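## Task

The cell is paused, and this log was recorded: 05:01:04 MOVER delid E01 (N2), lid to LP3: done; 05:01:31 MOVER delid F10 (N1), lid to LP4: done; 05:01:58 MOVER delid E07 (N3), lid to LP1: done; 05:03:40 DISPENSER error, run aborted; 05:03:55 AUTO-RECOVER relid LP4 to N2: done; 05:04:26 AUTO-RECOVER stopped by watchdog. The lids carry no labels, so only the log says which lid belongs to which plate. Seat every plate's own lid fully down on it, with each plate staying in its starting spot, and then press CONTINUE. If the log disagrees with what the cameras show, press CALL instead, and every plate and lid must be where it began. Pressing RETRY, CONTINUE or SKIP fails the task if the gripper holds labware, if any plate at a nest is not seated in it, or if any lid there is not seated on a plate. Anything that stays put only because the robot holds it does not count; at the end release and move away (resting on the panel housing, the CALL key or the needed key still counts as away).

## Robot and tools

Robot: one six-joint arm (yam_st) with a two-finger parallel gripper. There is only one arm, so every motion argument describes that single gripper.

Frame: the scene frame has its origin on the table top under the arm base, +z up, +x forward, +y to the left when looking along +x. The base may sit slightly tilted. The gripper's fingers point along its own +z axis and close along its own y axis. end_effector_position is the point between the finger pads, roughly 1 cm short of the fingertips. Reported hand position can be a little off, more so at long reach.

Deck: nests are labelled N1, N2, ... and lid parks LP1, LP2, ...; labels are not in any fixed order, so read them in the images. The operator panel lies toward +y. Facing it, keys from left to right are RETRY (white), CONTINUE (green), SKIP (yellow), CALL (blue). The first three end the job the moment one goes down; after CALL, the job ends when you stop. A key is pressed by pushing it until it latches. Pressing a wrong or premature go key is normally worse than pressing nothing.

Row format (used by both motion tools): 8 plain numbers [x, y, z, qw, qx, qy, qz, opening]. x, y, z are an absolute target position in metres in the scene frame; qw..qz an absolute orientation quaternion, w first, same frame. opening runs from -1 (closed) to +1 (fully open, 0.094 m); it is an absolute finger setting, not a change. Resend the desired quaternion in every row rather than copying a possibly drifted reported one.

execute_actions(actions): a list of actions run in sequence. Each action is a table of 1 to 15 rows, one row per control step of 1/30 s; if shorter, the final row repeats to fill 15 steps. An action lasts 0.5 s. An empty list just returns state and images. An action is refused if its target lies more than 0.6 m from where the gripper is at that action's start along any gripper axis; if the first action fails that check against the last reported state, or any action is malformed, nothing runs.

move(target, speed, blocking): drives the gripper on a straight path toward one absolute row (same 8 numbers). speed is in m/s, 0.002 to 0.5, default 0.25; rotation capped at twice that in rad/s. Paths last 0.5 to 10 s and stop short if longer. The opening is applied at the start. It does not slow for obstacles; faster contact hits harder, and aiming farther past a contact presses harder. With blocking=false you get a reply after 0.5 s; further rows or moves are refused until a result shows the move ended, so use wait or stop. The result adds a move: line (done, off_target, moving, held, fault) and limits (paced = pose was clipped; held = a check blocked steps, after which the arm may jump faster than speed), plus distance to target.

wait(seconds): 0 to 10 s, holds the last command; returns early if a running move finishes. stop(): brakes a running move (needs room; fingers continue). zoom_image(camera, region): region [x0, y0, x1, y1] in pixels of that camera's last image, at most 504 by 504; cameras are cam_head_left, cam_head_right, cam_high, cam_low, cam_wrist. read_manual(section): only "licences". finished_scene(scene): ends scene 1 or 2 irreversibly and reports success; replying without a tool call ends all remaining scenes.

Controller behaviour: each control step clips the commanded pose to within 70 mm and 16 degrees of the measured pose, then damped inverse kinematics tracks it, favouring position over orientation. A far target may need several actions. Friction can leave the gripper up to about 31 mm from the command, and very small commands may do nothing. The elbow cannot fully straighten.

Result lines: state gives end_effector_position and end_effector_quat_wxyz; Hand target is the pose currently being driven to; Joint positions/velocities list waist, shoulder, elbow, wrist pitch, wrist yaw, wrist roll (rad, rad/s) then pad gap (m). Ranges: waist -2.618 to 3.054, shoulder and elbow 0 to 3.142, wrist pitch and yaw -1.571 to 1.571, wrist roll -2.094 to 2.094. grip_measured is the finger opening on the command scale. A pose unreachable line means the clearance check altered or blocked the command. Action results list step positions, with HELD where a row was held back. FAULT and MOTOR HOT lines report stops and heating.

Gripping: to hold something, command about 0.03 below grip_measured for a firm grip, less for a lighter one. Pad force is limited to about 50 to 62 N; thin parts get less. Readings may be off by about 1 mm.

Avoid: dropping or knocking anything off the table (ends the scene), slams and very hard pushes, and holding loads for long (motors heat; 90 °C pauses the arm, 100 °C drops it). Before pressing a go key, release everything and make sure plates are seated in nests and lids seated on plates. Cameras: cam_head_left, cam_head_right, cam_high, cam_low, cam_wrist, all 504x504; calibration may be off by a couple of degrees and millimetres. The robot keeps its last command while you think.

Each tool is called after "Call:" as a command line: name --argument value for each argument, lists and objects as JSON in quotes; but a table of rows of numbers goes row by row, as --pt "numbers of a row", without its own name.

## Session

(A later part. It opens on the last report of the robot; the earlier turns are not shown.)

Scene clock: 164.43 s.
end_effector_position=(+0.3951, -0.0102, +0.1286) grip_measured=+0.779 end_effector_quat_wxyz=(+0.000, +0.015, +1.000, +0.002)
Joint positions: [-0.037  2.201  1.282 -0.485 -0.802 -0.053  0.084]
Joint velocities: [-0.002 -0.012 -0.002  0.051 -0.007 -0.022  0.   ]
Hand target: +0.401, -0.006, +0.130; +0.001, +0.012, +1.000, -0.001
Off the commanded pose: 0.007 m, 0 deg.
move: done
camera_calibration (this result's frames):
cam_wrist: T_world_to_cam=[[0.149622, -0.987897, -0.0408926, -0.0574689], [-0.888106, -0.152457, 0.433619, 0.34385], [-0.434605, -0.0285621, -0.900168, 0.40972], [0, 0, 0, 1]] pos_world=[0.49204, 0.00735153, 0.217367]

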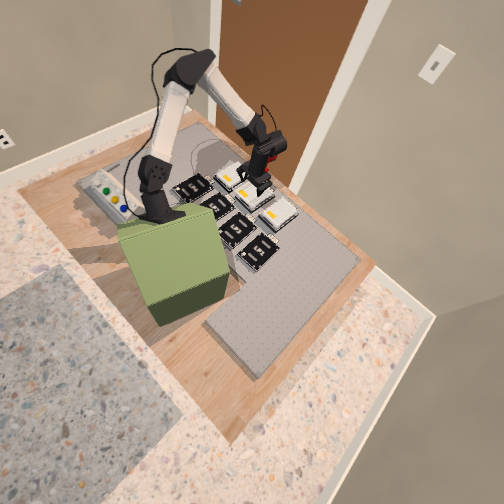

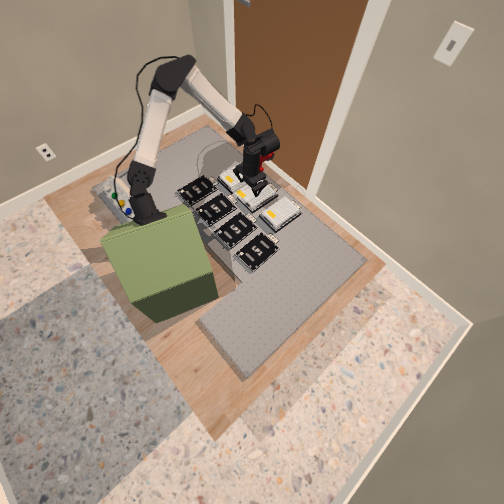

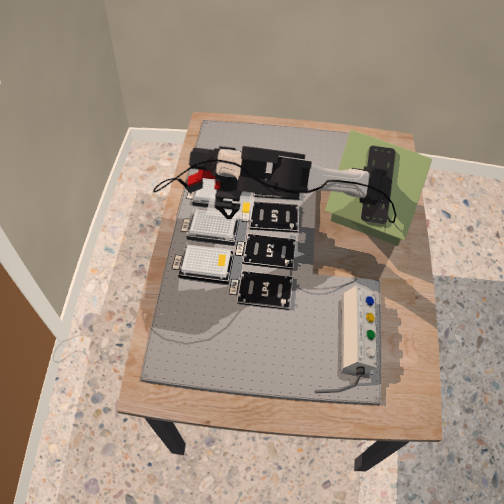

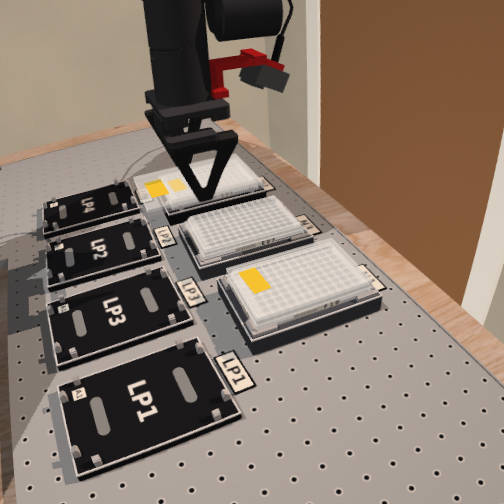

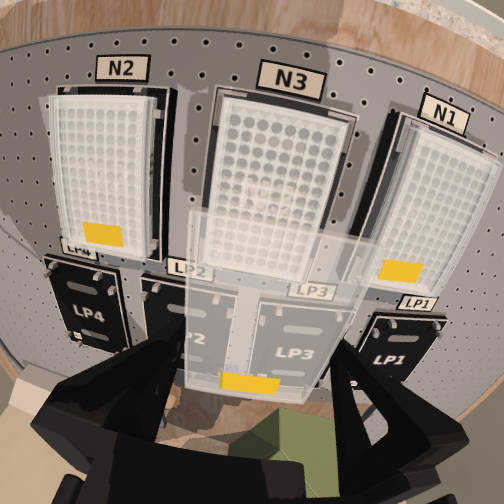

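Call:
zoom_image --camera "cam_wrist" --region '[185,50,385,290]'

Region (185, 50, 385, 290) of cam_wrist's 504x504 image, scaled by 2.100, with more detail than that image has.

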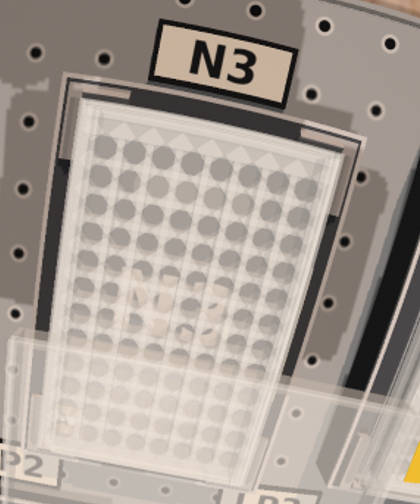

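Call:
move --target '[0.450,-0.002,0.095,0,0.010,0.9999,0,0.74]' --speed 0.1

Call:
zoom_image --camera "cam_wrist" --region '[160,140,420,400]'

Scene clock: 168.80 s.
end_effector_position=(+0.4492, -0.0024, +0.1016) grip_measured=+0.779 end_effector_quat_wxyz=(+0.009, +0.007, +1.000, +0.002)
Joint positions: [ 0.027  2.349  1.539 -0.506 -0.789  0.036  0.084]
Joint velocities: [ 0.012  0.012  0.002 -0.066 -0.037 -0.007 -0.001]
Hand target: +0.450, -0.002, +0.095; +0.001, +0.010, +1.000, -0.000
Off the commanded pose: 0.007 m, 1 deg.
move: done
camera_calibration (this result's frames):
cam_wrist: T_world_to_cam=[[0.166977, -0.985232, -0.0379115, -0.066993], [-0.892637, -0.16739, 0.418546, 0.408288], [-0.41871, -0.0360464, -0.907404, 0.402706], [0, 0, 0, 1]] pos_world=[0.544257, 0.0168557, 0.19199]

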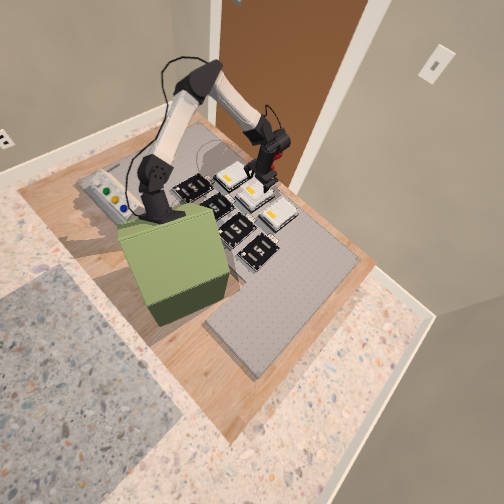

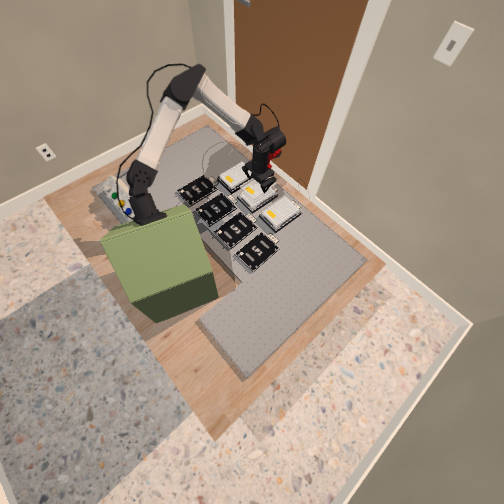

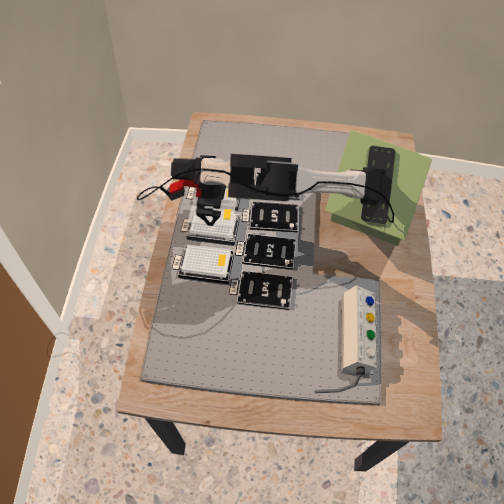

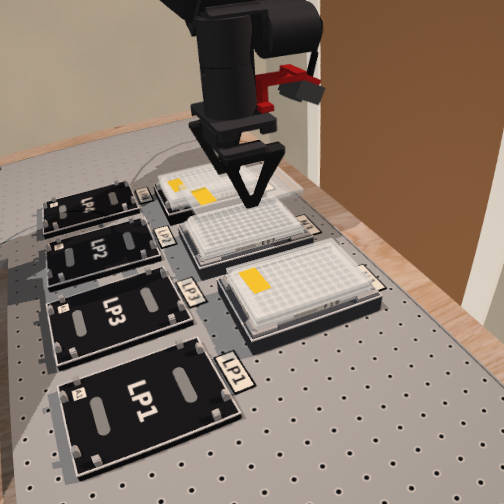

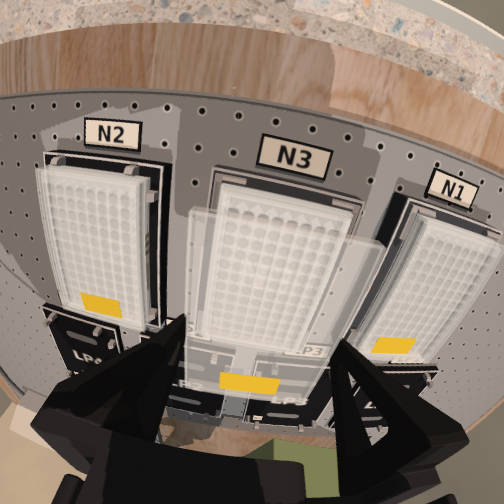

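Region (160, 140, 420, 400) of cam_wrist's 504x504 image, scaled by 1.938, with more detail than that image has.

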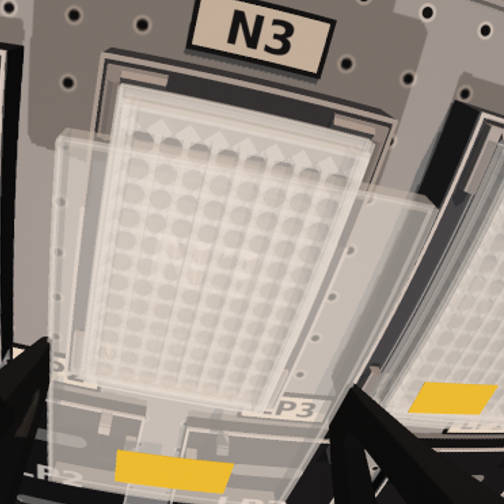

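Call:
move --target '[0.447,-0.003,0.070,0,0.010,0.9999,0,0.74]' --speed 0.08

Call:
zoom_image --camera "cam_wrist" --region '[160,160,420,420]'

Scene clock: 170.63 s.
end_effector_position=(+0.4435, -0.0027, +0.0753) grip_measured=+0.779 end_effector_quat_wxyz=(-0.002, +0.014, +1.000, +0.002)
Joint positions: [ 0.069  2.397  1.539 -0.449 -0.779  0.087  0.084]
Joint velocities: [-0.012  0.022 -0.022  0.007  0.007 -0.007  0.001]
Hand target: +0.447, -0.003, +0.070; -0.000, +0.010, +1.000, +0.000
Off the commanded pose: 0.006 m, 1 deg.
move: done
camera_calibration (this result's frames):
cam_wrist: T_world_to_cam=[[0.151537, -0.987573, -0.0416724, -0.0602858], [-0.88583, -0.15439, 0.437571, 0.409736], [-0.438567, -0.0293937, -0.898218, 0.384609], [0, 0, 0, 1]] pos_world=[0.540769, 0.0150276, 0.163662]

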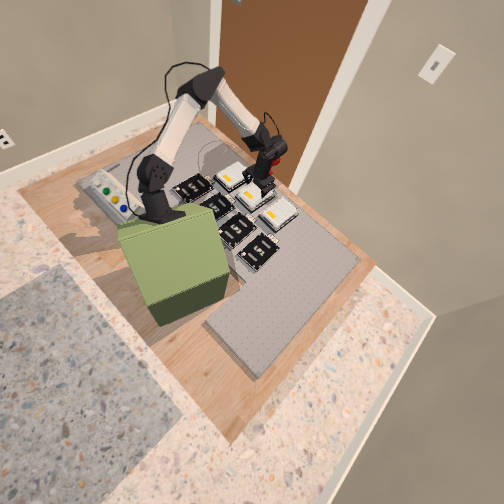

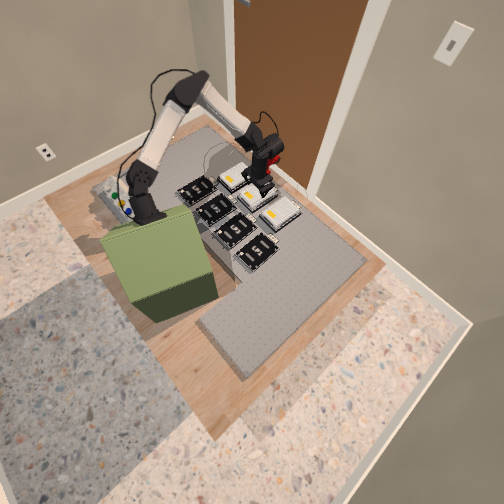

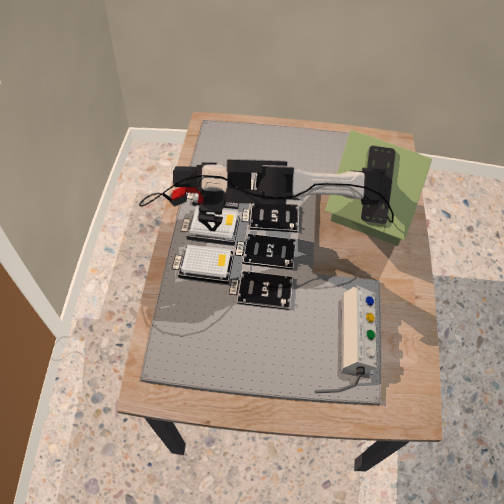

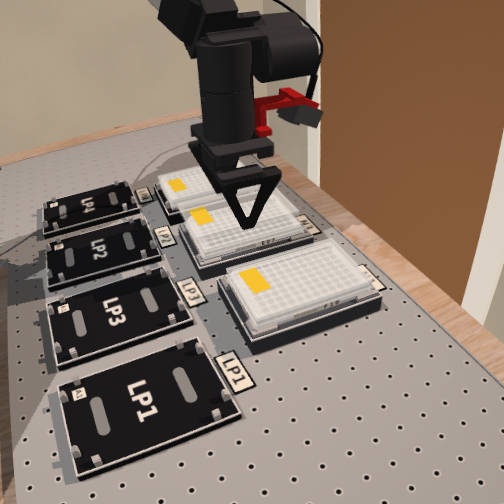

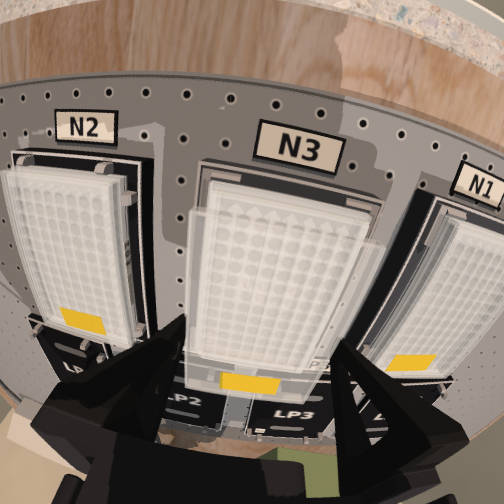

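Region (160, 160, 420, 420) of cam_wrist's 504x504 image, scaled by 1.938, with more detail than that image has.

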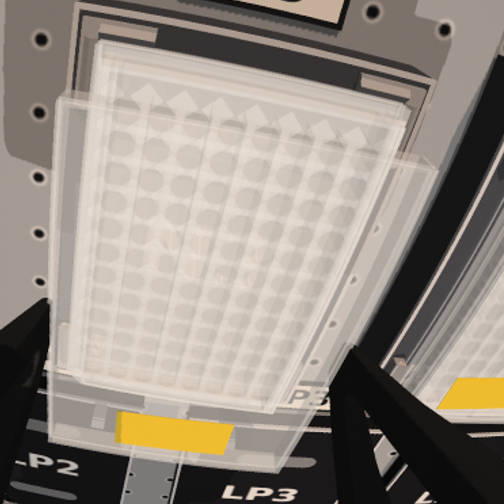

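Call:
zoom_image --camera "cam_wrist" --region '[185,165,395,305]'

Region (185, 165, 395, 305) of cam_wrist's 504x504 image, scaled by 2.400, with more detail than that image has.

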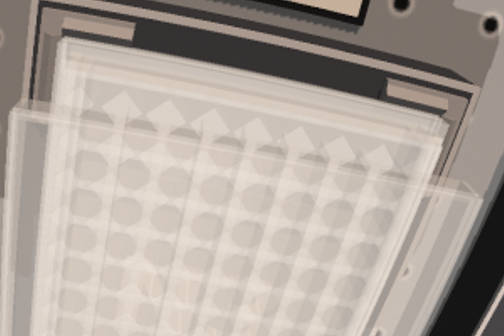

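Call:
execute_actions --actions '[[[0.456,-0.005,0.066,0,0.009,0.9999,0,0.74],[0.456,-0.005,0.066,0,0.009,0.9999,0,0.74],[0.456,-0.005,0.066,0,0.009,0.9999,0,0.74],[0.449,-0.004,0.070,0,0.009,0.9999,0,0.74]]]'

Scene clock: 173.10 s.
end_effector_position=(+0.4516, -0.0042, +0.0735) grip_measured=+0.779 end_effector_quat_wxyz=(+0.004, +0.010, +1.000, +0.002)
Joint positions: [ 0.069  2.416  1.571 -0.446 -0.778  0.089  0.084]
Joint velocities: [ 0.007  0.002 -0.002 -0.022  0.051 -0.007 -0.001]
Hand target: +0.449, -0.004, +0.070; +0.000, +0.009, +1.000, -0.000
Off the commanded pose: 0.004 m, 0 deg.
Step readings (end_effector_position):
0: (+0.4440, -0.0028, +0.0753)
1: (+0.4449, -0.0030, +0.0750)
2: (+0.4477, -0.0035, +0.0743)
4: (+0.4515, -0.0042, +0.0735)
8: (+0.4516, -0.0042, +0.0735)
15: end_effector_position above
camera_calibration (this result's frames):
cam_wrist: T_world_to_cam=[[0.160418, -0.986275, -0.0390828, -0.0672699], [-0.889466, -0.161611, 0.427471, 0.419802], [-0.42792, -0.033811, -0.903184, 0.382042], [0, 0, 0, 1]] pos_world=[0.547675, 0.0144152, 0.162972]

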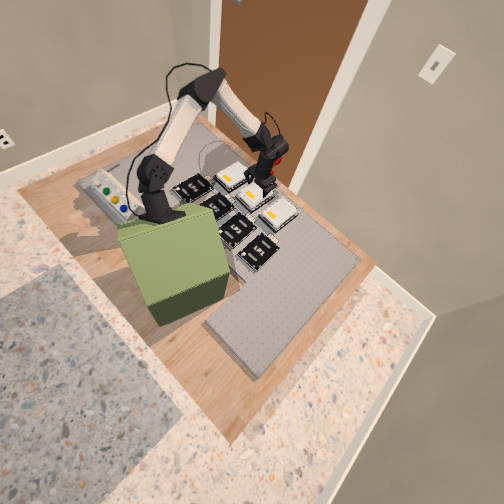

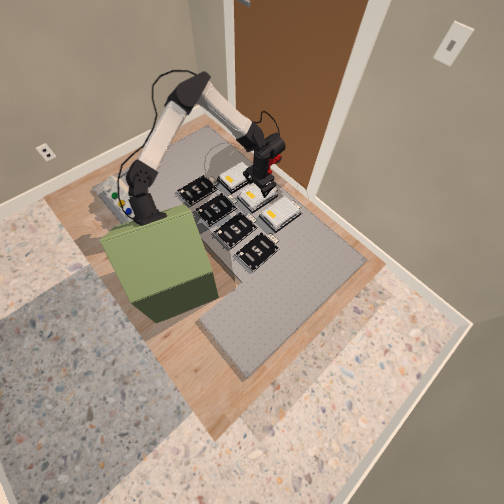

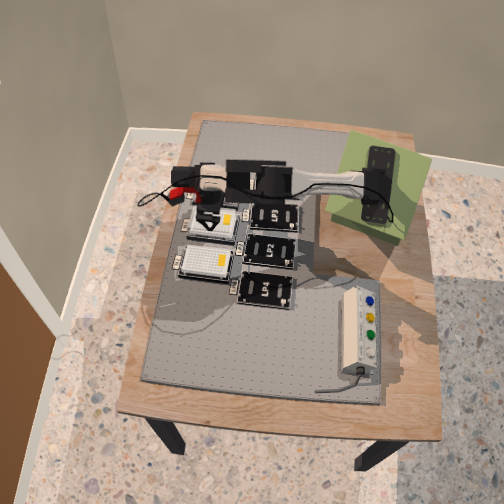

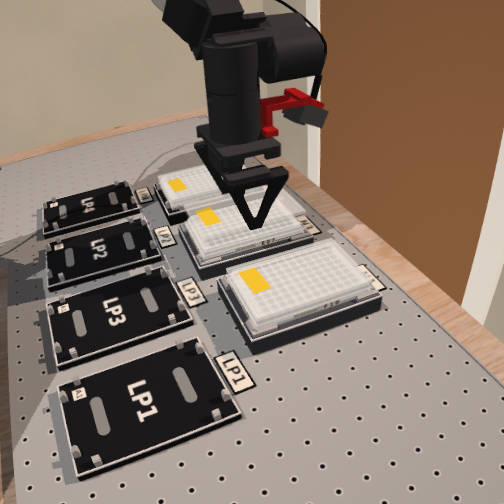

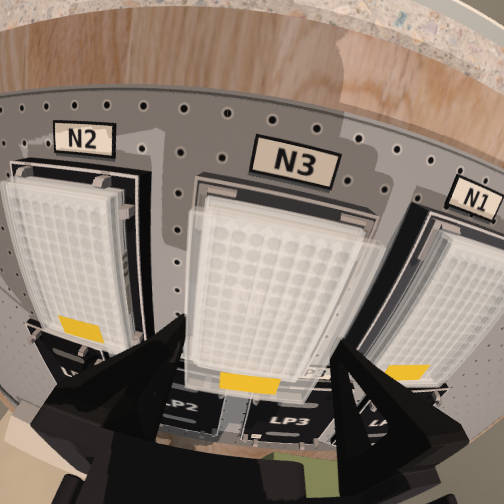

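Call:
execute_actions --actions '[[[0.448,-0.004,0.060,0,0.009,0.9999,0,0.74],[0.448,-0.004,0.060,0,0.009,0.9999,0,0.74],[0.448,-0.004,0.060,0,0.009,0.9999,0,0.74],[0.449,-0.004,0.068,0,0.009,0.9999,0,0.74]]]'

Scene clock: 173.83 s.
end_effector_position=(+0.4532, -0.0030, +0.0723) grip_measured=+0.779 end_effector_quat_wxyz=(+0.006, +0.008, +1.000, +0.002)
Joint positions: [ 0.072  2.416  1.571 -0.435 -0.776  0.096  0.084]
Joint velocities: [ 0.012 -0.002 -0.017 -0.037  0.051  0.022 -0.001]
Hand target: +0.449, -0.004, +0.068; +0.000, +0.009, +1.000, -0.000
Off the commanded pose: 0.006 m, 1 deg.
Step readings (end_effector_position):
0: (+0.4516, -0.0042, +0.0735)
1: (+0.4520, -0.0041, +0.0734)
2: (+0.4526, -0.0039, +0.0730)
4: (+0.4532, -0.0030, +0.0723)
8: (+0.4532, -0.0030, +0.0723)
15: end_effector_position above
camera_calibration (this result's frames):
cam_wrist: T_world_to_cam=[[0.164048, -0.98573, -0.0377508, -0.068137], [-0.89119, -0.164505, 0.422752, 0.423087], [-0.422929, -0.0357087, -0.905459, 0.379632], [0, 0, 0, 1]] pos_world=[0.548786, 0.0159915, 0.162308]

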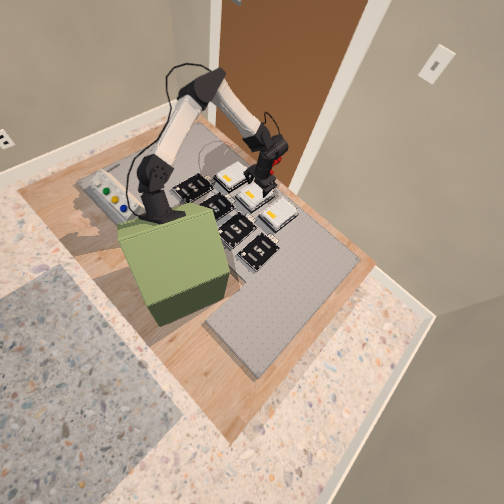

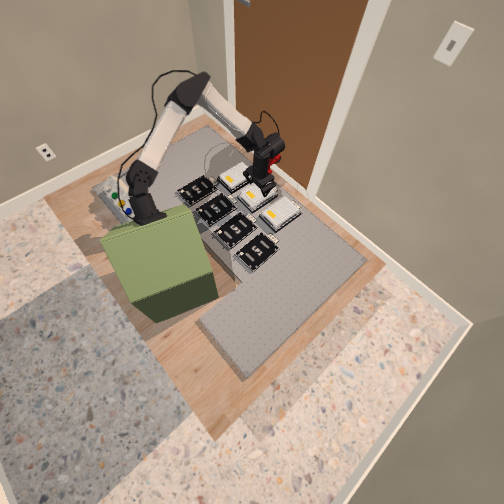

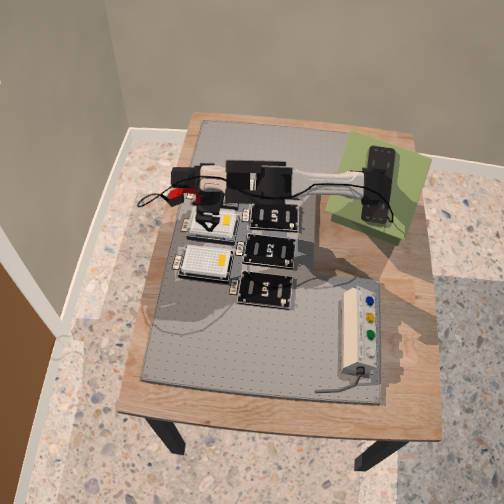

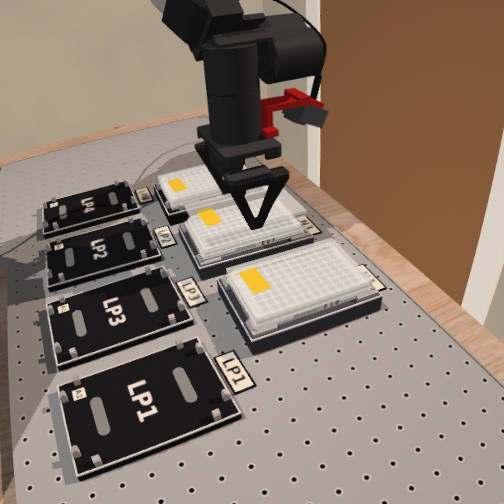

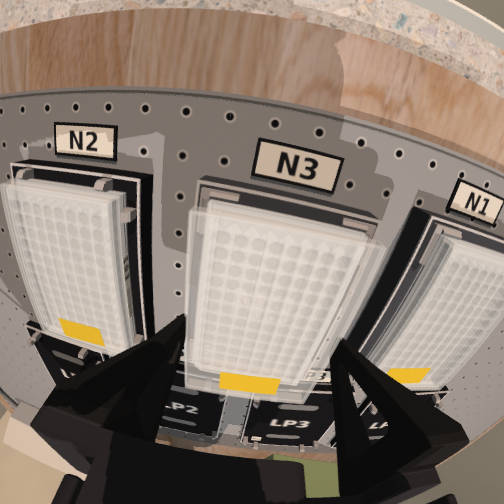

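Call:
execute_actions --actions '[[[0.440,-0.006,0.056,0,0.009,0.9999,0,0.74],[0.440,-0.006,0.056,0,0.009,0.9999,0,0.74],[0.440,-0.006,0.056,0,0.009,0.9999,0,0.74],[0.440,-0.006,0.056,0,0.009,0.9999,0,0.74],[0.448,-0.004,0.066,0,0.009,0.9999,0,0.74]]]'

Scene clock: 174.73 s.
end_effector_position=(+0.4495, -0.0035, +0.0684) grip_measured=+0.779 end_effector_quat_wxyz=(+0.006, +0.008, +1.000, +0.002)
Joint positions: [ 0.078  2.416  1.552 -0.412 -0.775  0.102  0.084]
Joint velocities: [ 0.012  0.007  0.022 -0.037 -0.007 -0.037  0.001]
Hand target: +0.448, -0.004, +0.066; +0.000, +0.009, +1.000, +0.000
Off the commanded pose: 0.003 m, 1 deg.
Step readings (end_effector_position):
0: (+0.4532, -0.0030, +0.0723)
1: (+0.4533, -0.0032, +0.0717)
2: (+0.4533, -0.0034, +0.0709)
4: (+0.4514, -0.0037, +0.0688)
8: (+0.4498, -0.0035, +0.0684)
15: end_effector_position above
camera_calibration (this result's frames):
cam_wrist: T_world_to_cam=[[0.164214, -0.985678, -0.0383674, -0.0682055], [-0.890552, -0.164868, 0.423952, 0.420957], [-0.424206, -0.0354505, -0.904872, 0.374942], [0, 0, 0, 1]] pos_world=[0.545137, 0.0154654, 0.158193]

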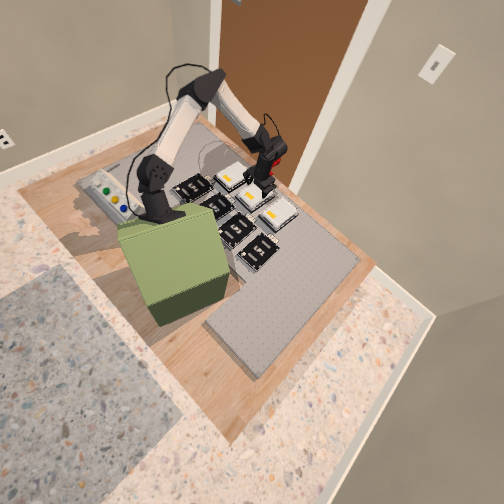

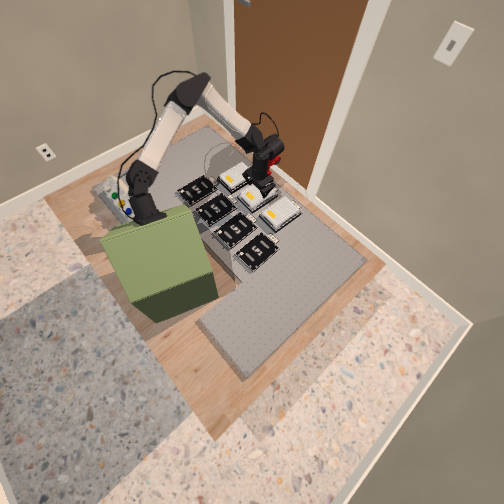

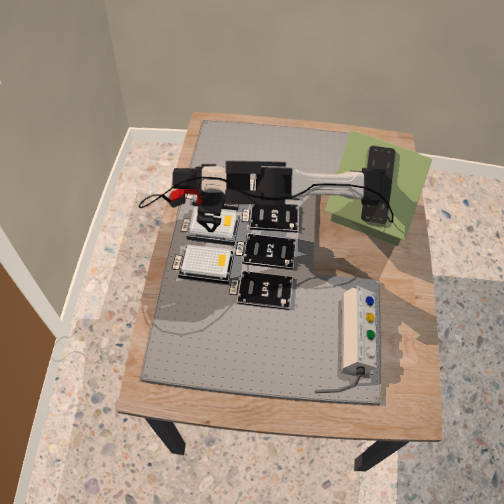

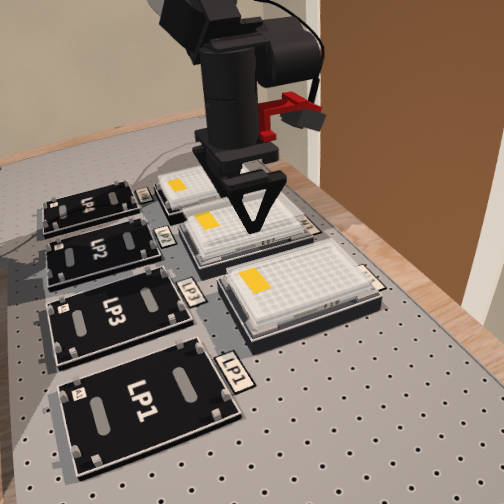

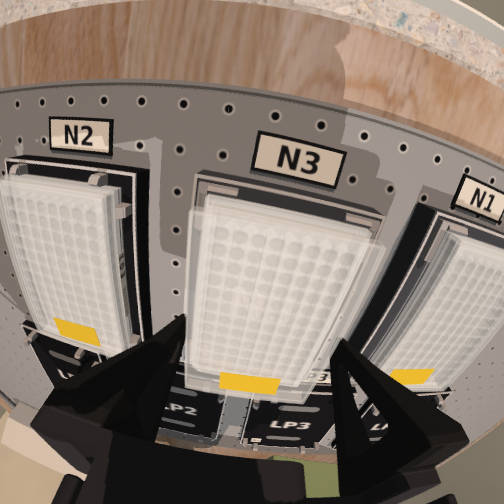

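Call:
zoom_image --camera "cam_wrist" --region '[170,165,400,405]'

Call:
zoom_image --camera "cam_low" --region '[165,165,335,285]'

Region (170, 165, 400, 405) of cam_wrist's 504x504 image, scaled by 2.100, with more detail than that image has; it fills the left 483 columns of this view, and the rest is white.

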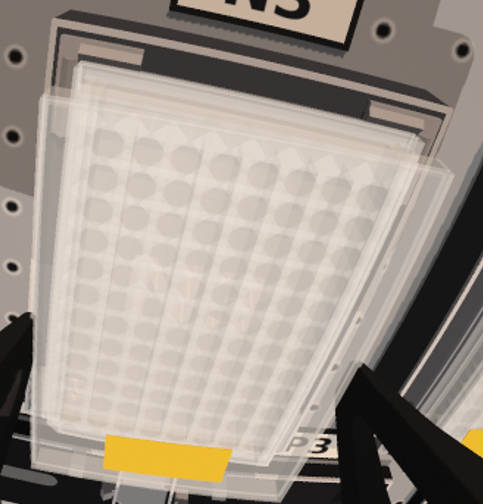

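Region (165, 165, 335, 285) of cam_low's 504x504 image, scaled by 2.965, with more detail than that image has; it fills the top 356 rows of this view, and the rest is white.

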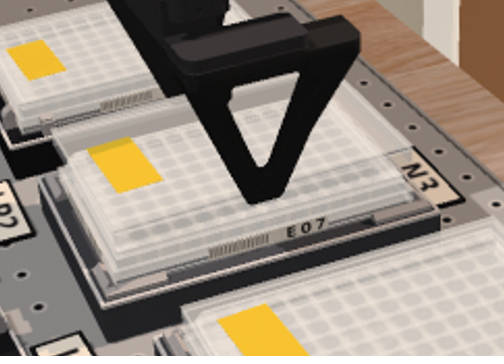

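Call:
execute_actions --actions '[[[0.448,-0.004,0.066,0,0.009,0.9999,0,0.79],[0.448,-0.004,0.066,0,0.009,0.9999,0,0.79],[0.448,-0.004,0.066,0,0.009,0.9999,0,0.79],[0.448,-0.004,0.066,0,0.009,0.9999,0,0.81],[0.448,-0.004,0.066,0,0.009,0.9999,0,0.81],[0.448,-0.004,0.066,0,0.009,0.9999,0,0.81],[0.448,-0.004,0.066,0,0.009,0.9999,0,0.83],[0.448,-0.004,0.066,0,0.009,0.9999,0,0.83],[0.448,-0.004,0.066,0,0.009,0.9999,0,0.83],[0.448,-0.004,0.066,0,0.009,0.9999,0,0.9],[0.448,-0.004,0.066,0,0.009,0.9999,0,0.9],[0.448,-0.004,0.066,0,0.009,0.9999,0,1]]]'

Call:
move --target '[0.44,0.0,0.14,0,0.009,0.9999,0,1]' --speed 0.2

Call:
zoom_image --camera "cam_low" --region '[140,140,400,350]'

Call:
zoom_image --camera "cam_wrist" --region '[150,120,400,370]'

Scene clock: 176.33 s.
end_effector_position=(+0.4494, -0.0036, +0.0684) grip_measured=+1.000 end_effector_quat_wxyz=(+0.005, +0.008, +1.000, +0.002)
Joint positions: [ 0.078  2.416  1.552 -0.412 -0.775  0.102  0.094]
Joint velocities: [-0.017  0.002 -0.002 -0.066  0.066  0.051  0.   ]
Hand target: +0.448, -0.004, +0.066; +0.000, +0.009, +1.000, +0.000
Off the commanded pose: 0.003 m, 1 deg.
Step readings (end_effector_position):
0: (+0.4494, -0.0036, +0.0684)
1: (+0.4494, -0.0036, +0.0684)
2: (+0.4494, -0.0036, +0.0684)
4: (+0.4494, -0.0036, +0.0684)
8: (+0.4494, -0.0036, +0.0684)
15: end_effector_position above
camera_calibration (this result's frames):
cam_wrist: T_world_to_cam=[[0.163941, -0.985723, -0.0383918, -0.0680756], [-0.890481, -0.164622, 0.424198, 0.420841], [-0.424462, -0.0353562, -0.904755, 0.375017], [0, 0, 0, 1]] pos_world=[0.545092, 0.0154353, 0.158165]

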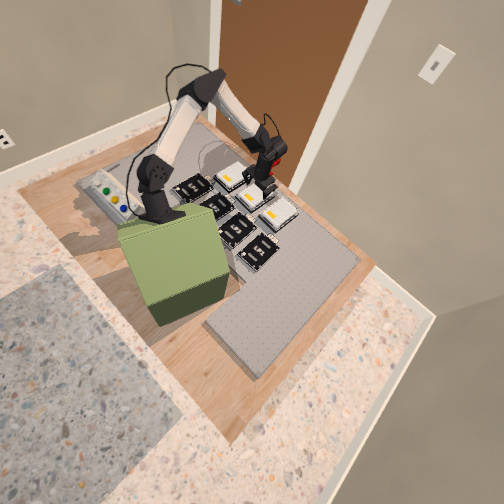

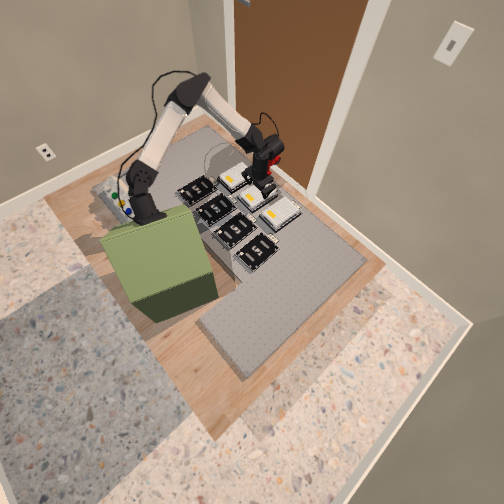

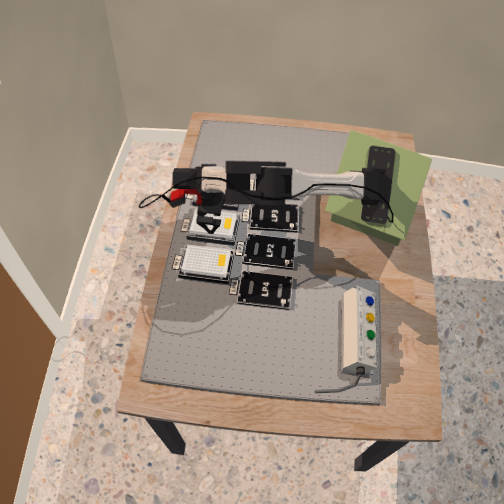

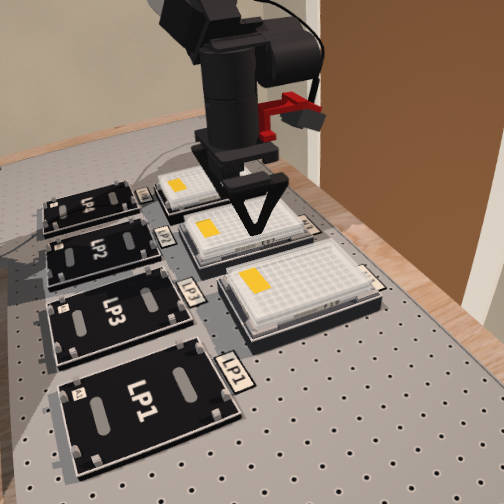

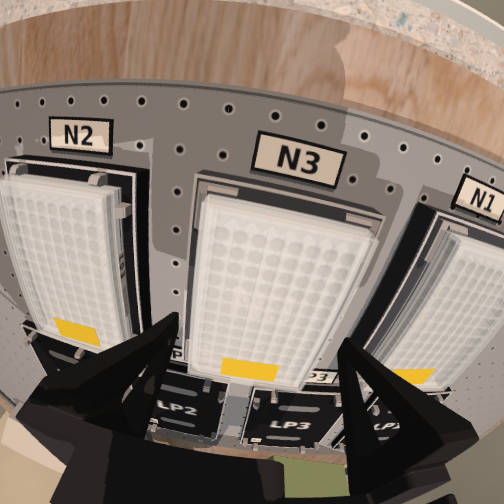

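Scene clock: 177.37 s.
end_effector_position=(+0.4498, +0.0005, +0.1421) grip_measured=+1.000 end_effector_quat_wxyz=(+0.011, +0.001, +1.000, -0.004)
Joint positions: [-0.031  2.275  1.552 -0.642 -0.79  -0.05   0.094]
Joint velocities: [-0.002 -0.002  0.007 -0.007 -0.095 -0.051  0.   ]
Hand target: +0.440, +0.000, +0.140; -0.000, +0.009, +1.000, +0.000
Off the commanded pose: 0.010 m, 2 deg.
move: done
camera_calibration (this result's frames):
cam_wrist: T_world_to_cam=[[0.177889, -0.983751, -0.024276, -0.0695884], [-0.893188, -0.171768, 0.415586, 0.393073], [-0.413003, -0.0522451, -0.90923, 0.437577], [0, 0, 0, 1]] pos_world=[0.544187, 0.0219211, 0.232814]

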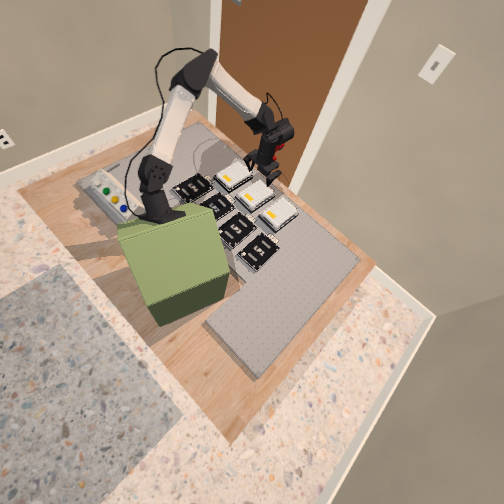

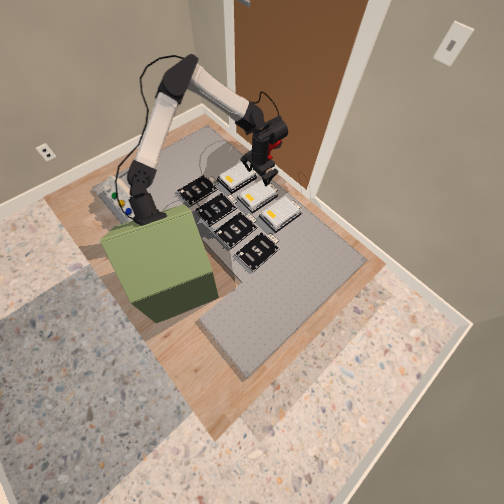

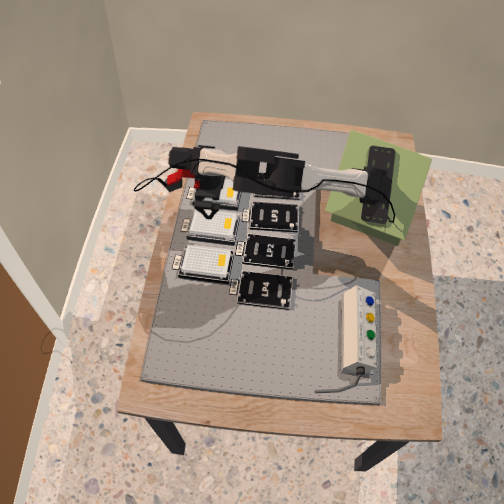

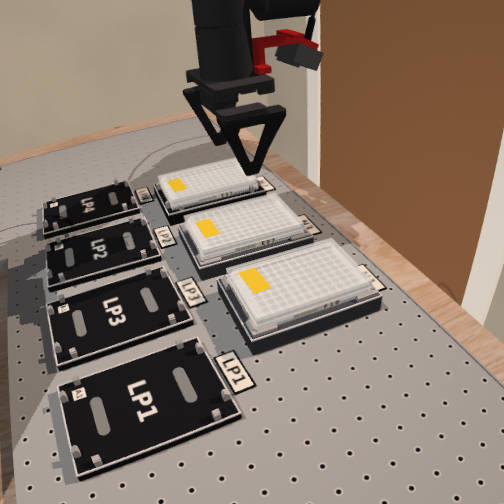

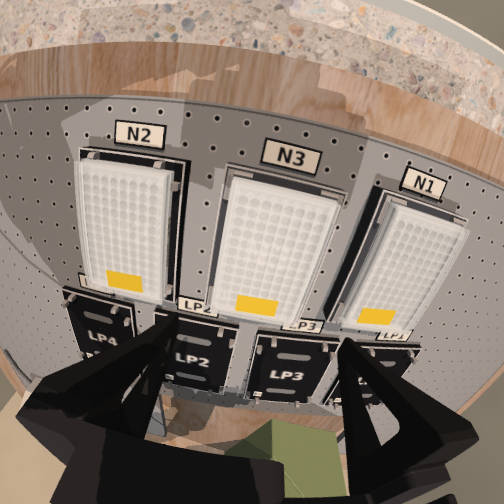

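Region (140, 140, 400, 350) of cam_low's 504x504 image, scaled by 1.938, with more detail than that image has; it fills the top 407 rows of this view, and the rest is white.

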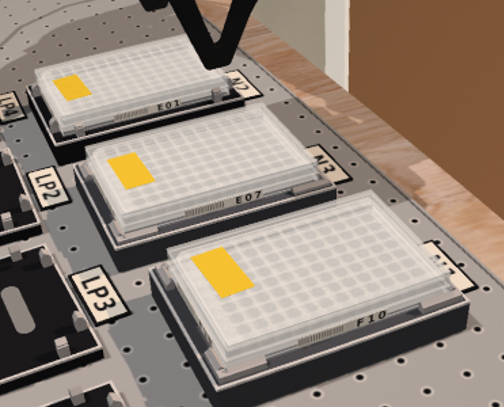

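Region (150, 120, 400, 370) of cam_wrist's 504x504 image, scaled by 2.016, with more detail than that image has.

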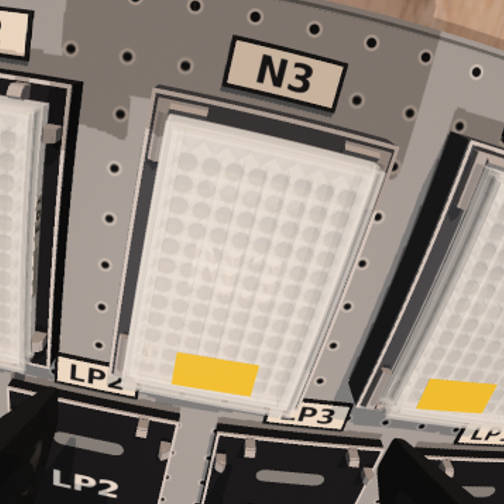

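Call:
zoom_image --camera "cam_low" --region '[150,160,330,290]'

Call:
zoom_image --camera "cam_low" --region '[210,230,400,360]'

Call:
zoom_image --camera "cam_high" --region '[165,165,315,315]'

Region (150, 160, 330, 290) of cam_low's 504x504 image, scaled by 2.800, with more detail than that image has.

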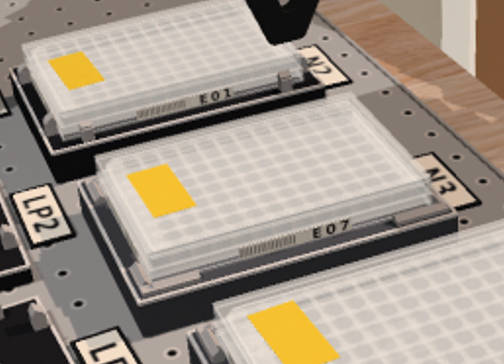

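Region (210, 230, 400, 360) of cam_low's 504x504 image, scaled by 2.653, with more detail than that image has; it fills the top 345 rows of this view, and the rest is white.

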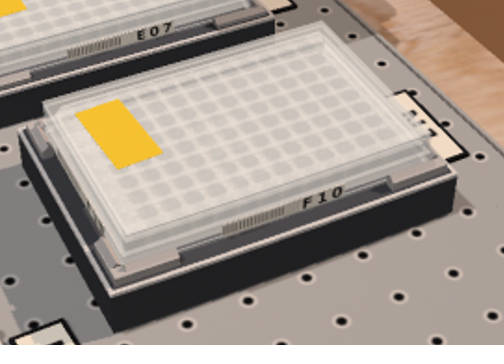

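Region (165, 165, 315, 315) of cam_high's 504x504 image, scaled by 3.360, with more detail than that image has.

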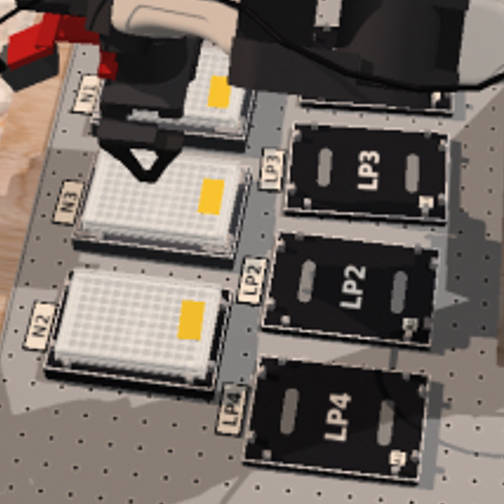

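Call:
zoom_image --camera "cam_high" --region '[310,270,420,400]'

Call:
zoom_image --camera "cam_head_left" --region '[70,155,160,235]'

Call:
zoom_image --camera "cam_head_right" --region '[80,160,170,240]'

Region (310, 270, 420, 400) of cam_high's 504x504 image, scaled by 3.877, with more detail than that image has; it fills the left 426 columns of this view, and the rest is white.

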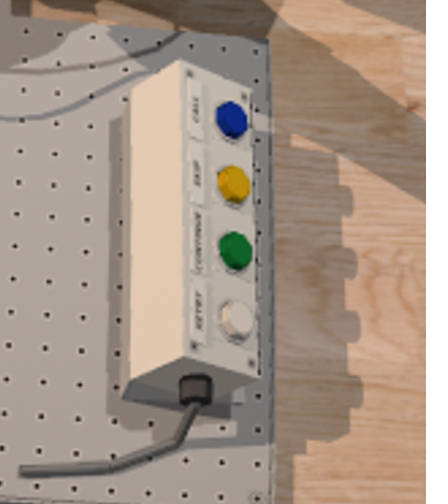

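Region (70, 155, 160, 235) of cam_head_left's 504x504 image, scaled by 5.600, with more detail than that image has.

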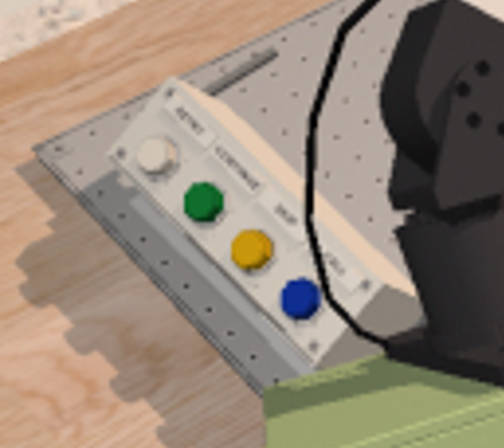

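Region (80, 160, 170, 240) of cam_head_right's 504x504 image, scaled by 5.600, with more detail than that image has.

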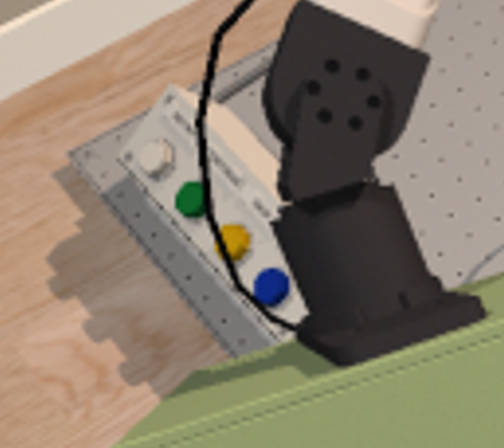

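Call:
move --target '[0.10,0.31,0.22,0,0,1,0,-1]' --speed 0.3

Scene clock: 183.87 s.
end_effector_position=(+0.1019, +0.3081, +0.2183) grip_measured=-0.982 end_effector_quat_wxyz=(+0.005, -0.001, +1.000, +0.003)
Joint positions: [ 1.37   0.828  0.8   -0.723  0.006  1.252  0.001]
Joint velocities: [-0.012 -0.002  0.002  0.037  0.051  0.11  -0.   ]
Hand target: +0.101, +0.313, +0.219; +0.003, -0.002, +1.000, -0.000
Off the commanded pose: 0.003 m, 1 deg.
move: done
camera_calibration (this result's frames):
cam_wrist: T_world_to_cam=[[0.182356, -0.982407, -0.0402724, 0.299325], [-0.886941, -0.182037, 0.424498, 0.104078], [-0.424361, -0.0416906, -0.904533, 0.376082], [0, 0, 0, 1]] pos_world=[0.197322, 0.328685, 0.308053]

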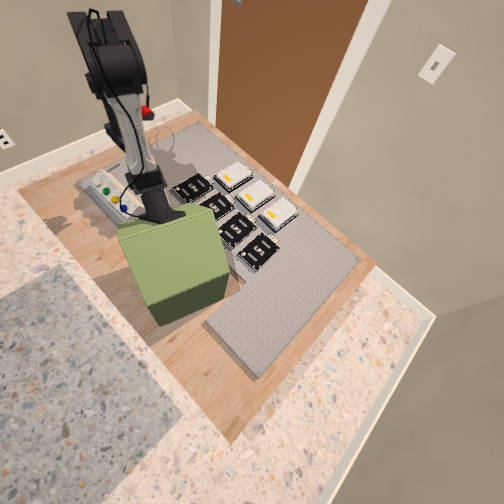

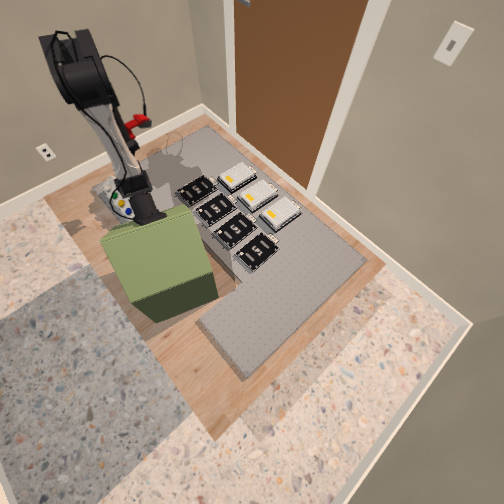

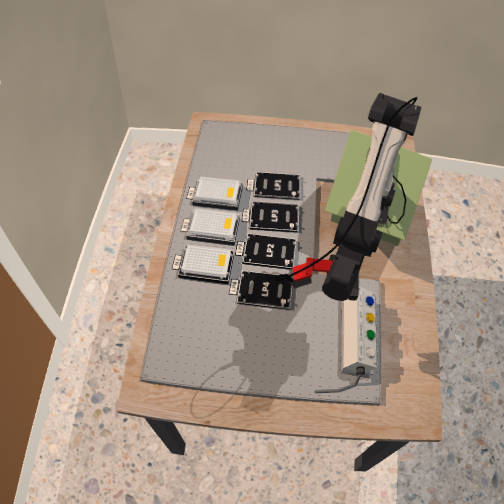

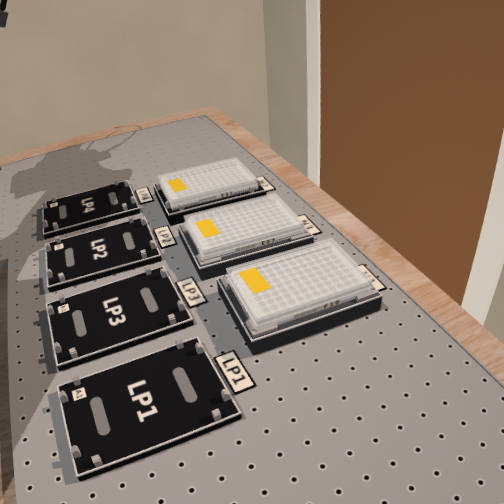

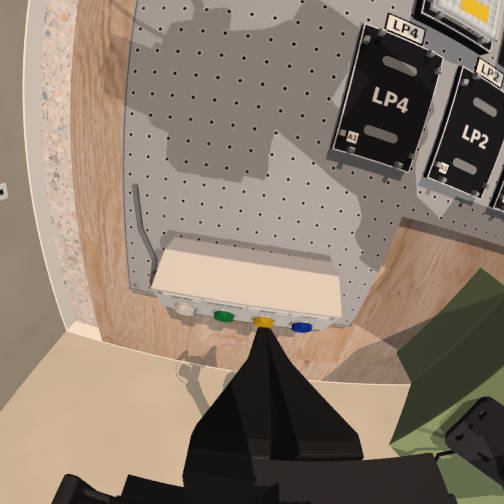

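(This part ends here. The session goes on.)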